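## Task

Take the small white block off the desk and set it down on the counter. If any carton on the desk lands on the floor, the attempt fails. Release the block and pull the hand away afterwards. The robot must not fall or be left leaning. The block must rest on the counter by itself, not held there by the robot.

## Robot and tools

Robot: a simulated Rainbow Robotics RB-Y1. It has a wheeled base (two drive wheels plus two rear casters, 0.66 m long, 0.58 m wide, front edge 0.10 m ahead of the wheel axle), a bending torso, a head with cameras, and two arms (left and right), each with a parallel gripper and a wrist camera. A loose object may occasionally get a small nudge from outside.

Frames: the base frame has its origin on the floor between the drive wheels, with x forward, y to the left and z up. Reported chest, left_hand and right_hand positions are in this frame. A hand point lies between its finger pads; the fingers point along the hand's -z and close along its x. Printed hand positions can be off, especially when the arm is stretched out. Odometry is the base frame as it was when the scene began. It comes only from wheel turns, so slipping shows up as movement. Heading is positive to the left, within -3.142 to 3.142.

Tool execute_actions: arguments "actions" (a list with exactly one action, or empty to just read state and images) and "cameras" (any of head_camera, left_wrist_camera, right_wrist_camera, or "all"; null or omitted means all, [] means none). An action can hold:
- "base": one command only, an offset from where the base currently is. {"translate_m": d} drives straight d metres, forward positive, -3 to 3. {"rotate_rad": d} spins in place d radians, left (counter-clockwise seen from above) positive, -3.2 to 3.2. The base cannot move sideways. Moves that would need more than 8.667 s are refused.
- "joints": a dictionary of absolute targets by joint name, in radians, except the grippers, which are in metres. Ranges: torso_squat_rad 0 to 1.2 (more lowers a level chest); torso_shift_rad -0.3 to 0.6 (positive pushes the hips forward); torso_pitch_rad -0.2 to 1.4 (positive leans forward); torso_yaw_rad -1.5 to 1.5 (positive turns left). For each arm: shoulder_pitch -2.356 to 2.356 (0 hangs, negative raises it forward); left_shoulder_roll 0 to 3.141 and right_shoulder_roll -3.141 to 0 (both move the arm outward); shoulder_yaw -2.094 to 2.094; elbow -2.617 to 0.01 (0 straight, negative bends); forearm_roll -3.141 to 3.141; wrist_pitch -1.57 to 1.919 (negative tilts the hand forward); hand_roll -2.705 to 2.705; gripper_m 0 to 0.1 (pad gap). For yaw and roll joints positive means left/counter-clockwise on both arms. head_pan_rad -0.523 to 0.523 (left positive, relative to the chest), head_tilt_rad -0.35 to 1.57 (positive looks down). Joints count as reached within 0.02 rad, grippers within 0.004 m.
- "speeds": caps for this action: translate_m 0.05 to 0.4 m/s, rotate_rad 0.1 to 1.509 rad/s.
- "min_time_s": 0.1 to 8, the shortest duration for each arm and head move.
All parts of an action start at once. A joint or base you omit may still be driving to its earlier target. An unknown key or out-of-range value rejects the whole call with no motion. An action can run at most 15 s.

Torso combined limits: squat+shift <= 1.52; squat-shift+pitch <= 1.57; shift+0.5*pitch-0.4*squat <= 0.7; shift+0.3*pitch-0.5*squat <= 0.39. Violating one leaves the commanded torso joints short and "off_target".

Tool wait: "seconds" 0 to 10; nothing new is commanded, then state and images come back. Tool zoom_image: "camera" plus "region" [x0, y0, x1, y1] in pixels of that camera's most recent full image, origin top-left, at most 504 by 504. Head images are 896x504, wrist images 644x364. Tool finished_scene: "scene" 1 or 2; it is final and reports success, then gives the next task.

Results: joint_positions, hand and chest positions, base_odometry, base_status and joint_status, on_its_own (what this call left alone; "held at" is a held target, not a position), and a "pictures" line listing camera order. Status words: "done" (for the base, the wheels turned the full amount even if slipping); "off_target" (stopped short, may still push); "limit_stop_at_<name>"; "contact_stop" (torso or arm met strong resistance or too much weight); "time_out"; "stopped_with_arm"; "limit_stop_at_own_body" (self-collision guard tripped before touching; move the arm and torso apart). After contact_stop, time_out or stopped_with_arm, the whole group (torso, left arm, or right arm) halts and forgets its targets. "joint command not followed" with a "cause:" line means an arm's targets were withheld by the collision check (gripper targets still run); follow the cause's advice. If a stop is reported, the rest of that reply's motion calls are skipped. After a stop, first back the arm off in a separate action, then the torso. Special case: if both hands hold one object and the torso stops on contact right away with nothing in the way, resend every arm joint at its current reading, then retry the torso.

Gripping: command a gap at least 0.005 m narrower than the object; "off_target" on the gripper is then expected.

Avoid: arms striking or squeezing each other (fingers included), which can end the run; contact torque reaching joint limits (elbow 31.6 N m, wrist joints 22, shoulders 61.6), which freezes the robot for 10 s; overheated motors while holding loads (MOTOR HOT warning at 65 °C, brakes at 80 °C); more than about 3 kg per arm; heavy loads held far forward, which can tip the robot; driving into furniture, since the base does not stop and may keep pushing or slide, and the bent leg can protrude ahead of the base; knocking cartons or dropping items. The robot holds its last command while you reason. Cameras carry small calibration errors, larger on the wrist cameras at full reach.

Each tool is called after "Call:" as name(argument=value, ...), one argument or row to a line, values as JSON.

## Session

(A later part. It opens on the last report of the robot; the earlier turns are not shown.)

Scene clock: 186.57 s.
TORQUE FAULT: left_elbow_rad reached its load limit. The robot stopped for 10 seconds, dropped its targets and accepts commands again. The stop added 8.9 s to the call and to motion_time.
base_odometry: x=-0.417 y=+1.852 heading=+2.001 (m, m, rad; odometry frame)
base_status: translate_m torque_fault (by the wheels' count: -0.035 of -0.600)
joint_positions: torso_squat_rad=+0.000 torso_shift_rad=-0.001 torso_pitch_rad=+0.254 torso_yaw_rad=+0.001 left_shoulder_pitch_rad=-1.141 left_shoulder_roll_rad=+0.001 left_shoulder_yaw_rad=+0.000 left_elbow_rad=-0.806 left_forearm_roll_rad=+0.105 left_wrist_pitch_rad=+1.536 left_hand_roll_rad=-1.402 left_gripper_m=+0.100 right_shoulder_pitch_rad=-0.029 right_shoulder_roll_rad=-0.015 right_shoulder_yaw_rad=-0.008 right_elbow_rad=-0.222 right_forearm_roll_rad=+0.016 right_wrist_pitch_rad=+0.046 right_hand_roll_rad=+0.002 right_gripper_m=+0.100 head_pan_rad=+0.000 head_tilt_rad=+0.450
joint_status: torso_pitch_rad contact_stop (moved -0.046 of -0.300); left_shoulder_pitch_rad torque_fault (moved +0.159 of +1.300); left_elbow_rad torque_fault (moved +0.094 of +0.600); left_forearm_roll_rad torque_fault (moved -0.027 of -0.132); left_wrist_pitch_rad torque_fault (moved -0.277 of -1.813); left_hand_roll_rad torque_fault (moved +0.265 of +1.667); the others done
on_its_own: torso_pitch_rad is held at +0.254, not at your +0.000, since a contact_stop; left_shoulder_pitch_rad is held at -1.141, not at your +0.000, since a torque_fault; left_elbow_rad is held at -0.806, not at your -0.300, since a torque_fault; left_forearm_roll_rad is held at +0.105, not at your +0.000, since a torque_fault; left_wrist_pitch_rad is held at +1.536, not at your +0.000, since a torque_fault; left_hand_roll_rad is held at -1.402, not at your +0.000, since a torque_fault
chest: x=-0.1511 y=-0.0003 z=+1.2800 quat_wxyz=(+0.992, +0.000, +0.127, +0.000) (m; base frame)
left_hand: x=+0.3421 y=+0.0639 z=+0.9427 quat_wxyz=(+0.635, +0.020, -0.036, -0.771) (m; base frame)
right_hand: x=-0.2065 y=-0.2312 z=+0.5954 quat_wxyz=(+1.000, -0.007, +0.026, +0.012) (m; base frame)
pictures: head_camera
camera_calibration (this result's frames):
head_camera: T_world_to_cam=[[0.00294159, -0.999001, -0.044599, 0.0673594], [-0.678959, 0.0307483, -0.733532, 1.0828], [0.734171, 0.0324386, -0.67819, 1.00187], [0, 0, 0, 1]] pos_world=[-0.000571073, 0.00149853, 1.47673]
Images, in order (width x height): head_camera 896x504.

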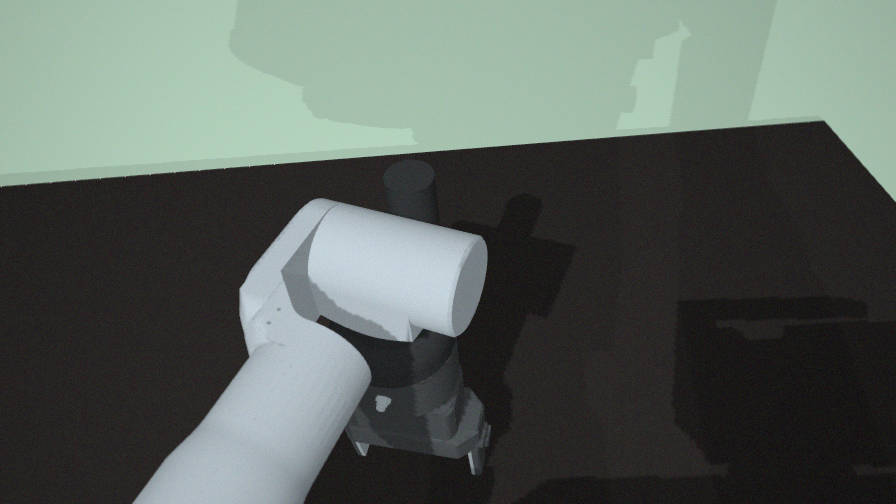

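That fault was my mistake. I combined lowering the arm with backing away, and the arm dropped faster than the base retreated, so the hand came down onto the counter top. In scene 1 I did these two steps one after the other, and I should have done the same here.

To recover, I'll raise the arm back to the known-safe pose on its own first, then check whether the block was disturbed.

Call:
execute_actions(
  actions=[
    {"joints": {"left_shoulder_pitch_rad": -1.3, "left_shoulder_roll_rad": 0.0, "left_shoulder_yaw_rad": 0.0, "left_elbow_rad": -0.9, "left_forearm_roll_rad": 0.132, "left_wrist_pitch_rad": 1.813, "left_hand_roll_rad": -1.667}},
  ],
  cameras=["left_wrist_camera"],
)

Scene clock: 193.17 s.
base_odometry: x=-0.417 y=+1.852 heading=+2.000 (m, m, rad; odometry frame)
base_status: not commanded
joint_positions: torso_squat_rad=+0.000 torso_shift_rad=-0.001 torso_pitch_rad=+0.254 torso_yaw_rad=+0.001 left_shoulder_pitch_rad=-1.301 left_shoulder_roll_rad=+0.000 left_shoulder_yaw_rad=+0.000 left_elbow_rad=-0.900 left_forearm_roll_rad=+0.132 left_wrist_pitch_rad=+1.813 left_hand_roll_rad=-1.667 left_gripper_m=+0.100 right_shoulder_pitch_rad=-0.029 right_shoulder_roll_rad=-0.015 right_shoulder_yaw_rad=-0.008 right_elbow_rad=-0.222 right_forearm_roll_rad=+0.016 right_wrist_pitch_rad=+0.046 right_hand_roll_rad=+0.002 right_gripper_m=+0.100 head_pan_rad=+0.000 head_tilt_rad=+0.450
joint_status: all done
on_its_own: torso_pitch_rad is held at +0.254, not at your +0.000, since a contact_stop
chest: x=-0.1511 y=-0.0003 z=+1.2800 quat_wxyz=(+0.992, +0.000, +0.127, +0.000) (m; base frame)
left_hand: x=+0.3448 y=+0.0421 z=+1.0375 quat_wxyz=(+0.499, +0.020, -0.011, -0.866) (m; base frame)
right_hand: x=-0.2065 y=-0.2312 z=+0.5954 quat_wxyz=(+1.000, -0.007, +0.026, +0.012) (m; base frame)
pictures: left_wrist_camera
camera_calibration (this result's frames):
left_wrist_camera: T_world_to_cam=[[-0.464214, -0.885662, -0.0103516, 0.204561], [-0.733949, 0.3781, 0.564233, -0.305517], [-0.495806, 0.269523, -0.825551, 1.10051], [0, 0, 0, 1]] pos_world=[0.416368, 0.0000745867, 1.08303]
Images, in order (width x height): left_wrist_camera 644x364.

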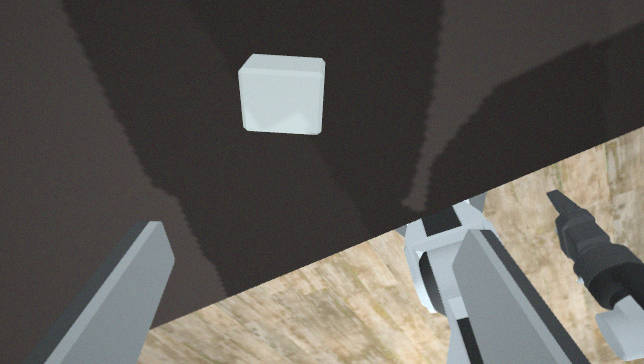

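The arm is back up at z = 1.04 m, and the block is still upright on the counter, undisturbed. This time I'll back away on its own first, with the arm held high.

Call:
execute_actions(
  actions=[
    {"base": {"translate_m": -0.6}},
  ],
  cameras=[],
)

Call:
execute_actions(
  actions=[
    {"joints": {"torso_pitch_rad": 0.0, "left_shoulder_pitch_rad": 0.0, "left_elbow_rad": -0.3, "left_forearm_roll_rad": 0.0, "left_wrist_pitch_rad": 0.0, "left_hand_roll_rad": 0.0, "head_tilt_rad": 0.45}},
  ],
  cameras=["head_camera"],
)

Scene clock: 200.23 s.
base_odometry: x=-0.166 y=+1.306 heading=+2.002 (m, m, rad; odometry frame)
base_status: done
joint_positions: torso_squat_rad=+0.000 torso_shift_rad=-0.001 torso_pitch_rad=+0.254 torso_yaw_rad=+0.001 left_shoulder_pitch_rad=-1.300 left_shoulder_roll_rad=+0.000 left_shoulder_yaw_rad=+0.000 left_elbow_rad=-0.900 left_forearm_roll_rad=+0.132 left_wrist_pitch_rad=+1.813 left_hand_roll_rad=-1.667 left_gripper_m=+0.100 right_shoulder_pitch_rad=-0.029 right_shoulder_roll_rad=-0.015 right_shoulder_yaw_rad=-0.008 right_elbow_rad=-0.222 right_forearm_roll_rad=+0.016 right_wrist_pitch_rad=+0.046 right_hand_roll_rad=+0.002 right_gripper_m=+0.100 head_pan_rad=+0.000 head_tilt_rad=+0.450
joint_status: not commanded
on_its_own: torso_pitch_rad is held at +0.254, not at your +0.000, since a contact_stop
chest: x=-0.1511 y=-0.0003 z=+1.2800 quat_wxyz=(+0.992, +0.000, +0.127, +0.000) (m; base frame)
left_hand: x=+0.3447 y=+0.0421 z=+1.0374 quat_wxyz=(+0.499, +0.020, -0.011, -0.866) (m; base frame)
right_hand: x=-0.2064 y=-0.2312 z=+0.5954 quat_wxyz=(+1.000, -0.007, +0.026, +0.012) (m; base frame)
pictures: none
No camera images: the call's "cameras" was empty. Leave "cameras" out to get every camera's image.

Scene clock: 202.50 s.
base_odometry: x=-0.166 y=+1.306 heading=+2.002 (m, m, rad; odometry frame)
base_status: not commanded
joint_positions: torso_squat_rad=+0.000 torso_shift_rad=-0.001 torso_pitch_rad=+0.000 torso_yaw_rad=+0.001 left_shoulder_pitch_rad=+0.000 left_shoulder_roll_rad=+0.000 left_shoulder_yaw_rad=+0.000 left_elbow_rad=-0.300 left_forearm_roll_rad=+0.000 left_wrist_pitch_rad=+0.000 left_hand_roll_rad=+0.000 left_gripper_m=+0.100 right_shoulder_pitch_rad=-0.029 right_shoulder_roll_rad=-0.015 right_shoulder_yaw_rad=-0.008 right_elbow_rad=-0.222 right_forearm_roll_rad=+0.016 right_wrist_pitch_rad=+0.046 right_hand_roll_rad=+0.002 right_gripper_m=+0.100 head_pan_rad=+0.000 head_tilt_rad=+0.450
joint_status: all done
chest: x=-0.2289 y=-0.0003 z=+1.2899 quat_wxyz=(+1.000, +0.000, +0.000, +0.000) (m; base frame)
left_hand: x=-0.0841 y=+0.2200 z=+0.6199 quat_wxyz=(+0.989, +0.000, -0.149, +0.000) (m; base frame)
right_hand: x=-0.1103 y=-0.2312 z=+0.6134 quat_wxyz=(+0.995, -0.008, -0.101, +0.011) (m; base frame)
pictures: head_camera
camera_calibration (this result's frames):
head_camera: T_world_to_cam=[[0.0140127, -0.999002, -0.0424127, 0.0677491], [-0.47253, 0.0307654, -0.880777, 1.27447], [0.881203, 0.0323834, -0.471628, 0.832879], [0, 0, 0, 1]] pos_world=[-0.13266, 0.00150052, 1.51821]
Images, in order (width x height): head_camera 896x504.

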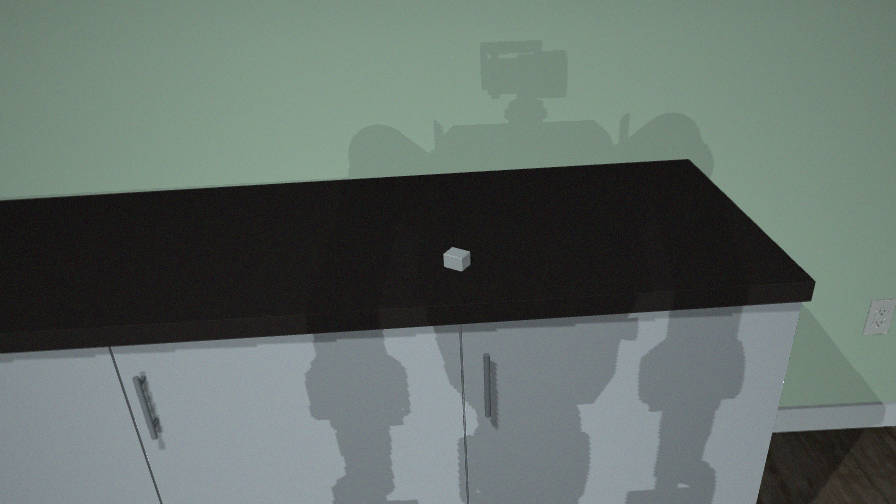

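The white block is stable on the counter and the robot is clear of it. Last check: are all the cartons still on the desk?

Call:
execute_actions(
  actions=[
    {"base": {"rotate_rad": 3.14}, "joints": {"head_tilt_rad": 0.2}},
  ],
  cameras=["head_camera"],
)

Scene clock: 210.10 s.
base_odometry: x=-0.166 y=+1.306 heading=-1.141 (m, m, rad; odometry frame)
base_status: done
joint_positions: torso_squat_rad=+0.000 torso_shift_rad=-0.001 torso_pitch_rad=+0.000 torso_yaw_rad=+0.001 left_shoulder_pitch_rad=+0.000 left_shoulder_roll_rad=+0.000 left_shoulder_yaw_rad=+0.000 left_elbow_rad=-0.300 left_forearm_roll_rad=+0.000 left_wrist_pitch_rad=+0.000 left_hand_roll_rad=+0.000 left_gripper_m=+0.100 right_shoulder_pitch_rad=-0.029 right_shoulder_roll_rad=-0.015 right_shoulder_yaw_rad=-0.008 right_elbow_rad=-0.222 right_forearm_roll_rad=+0.016 right_wrist_pitch_rad=+0.046 right_hand_roll_rad=+0.002 right_gripper_m=+0.100 head_pan_rad=+0.000 head_tilt_rad=+0.200
joint_status: all done
chest: x=-0.2289 y=-0.0002 z=+1.2899 quat_wxyz=(+1.000, +0.000, +0.000, +0.000) (m; base frame)
left_hand: x=-0.0840 y=+0.2200 z=+0.6200 quat_wxyz=(+0.989, +0.000, -0.149, +0.000) (m; base frame)
right_hand: x=-0.1104 y=-0.2312 z=+0.6135 quat_wxyz=(+0.995, -0.008, -0.101, +0.011) (m; base frame)
pictures: head_camera
camera_calibration (this result's frames):
head_camera: T_world_to_cam=[[0.0240732, -0.998995, -0.0378115, 0.0630151], [-0.239856, 0.0309461, -0.970315, 1.45599], [0.97051, 0.0324279, -0.23887, 0.504635], [0, 0, 0, 1]] pos_world=[-0.142043, 0.00153038, 1.53569]
Images, in order (width x height): head_camera 896x504.

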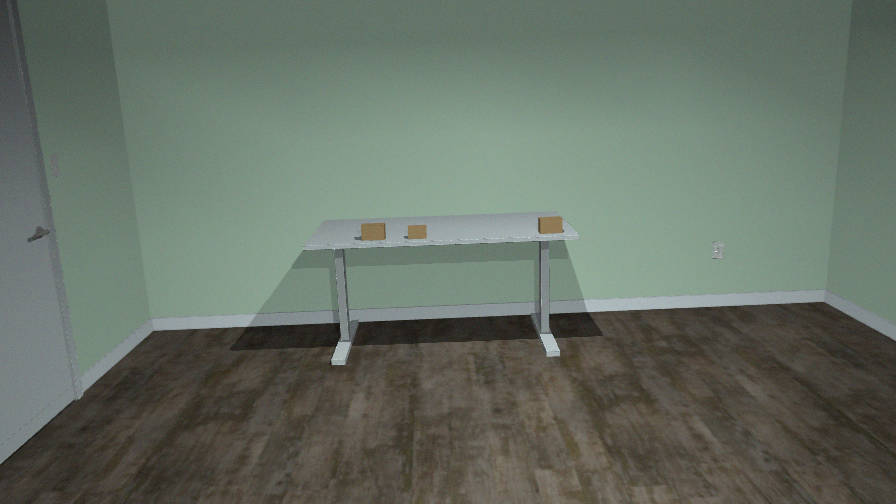

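All three cartons are still standing on the desk and the floor is clear. The block is on the counter and the robot is upright and away from it, so I'm ending scene 2.

Call:
finished_scene(
  scene=2,
)

The scene is finished: the task was done.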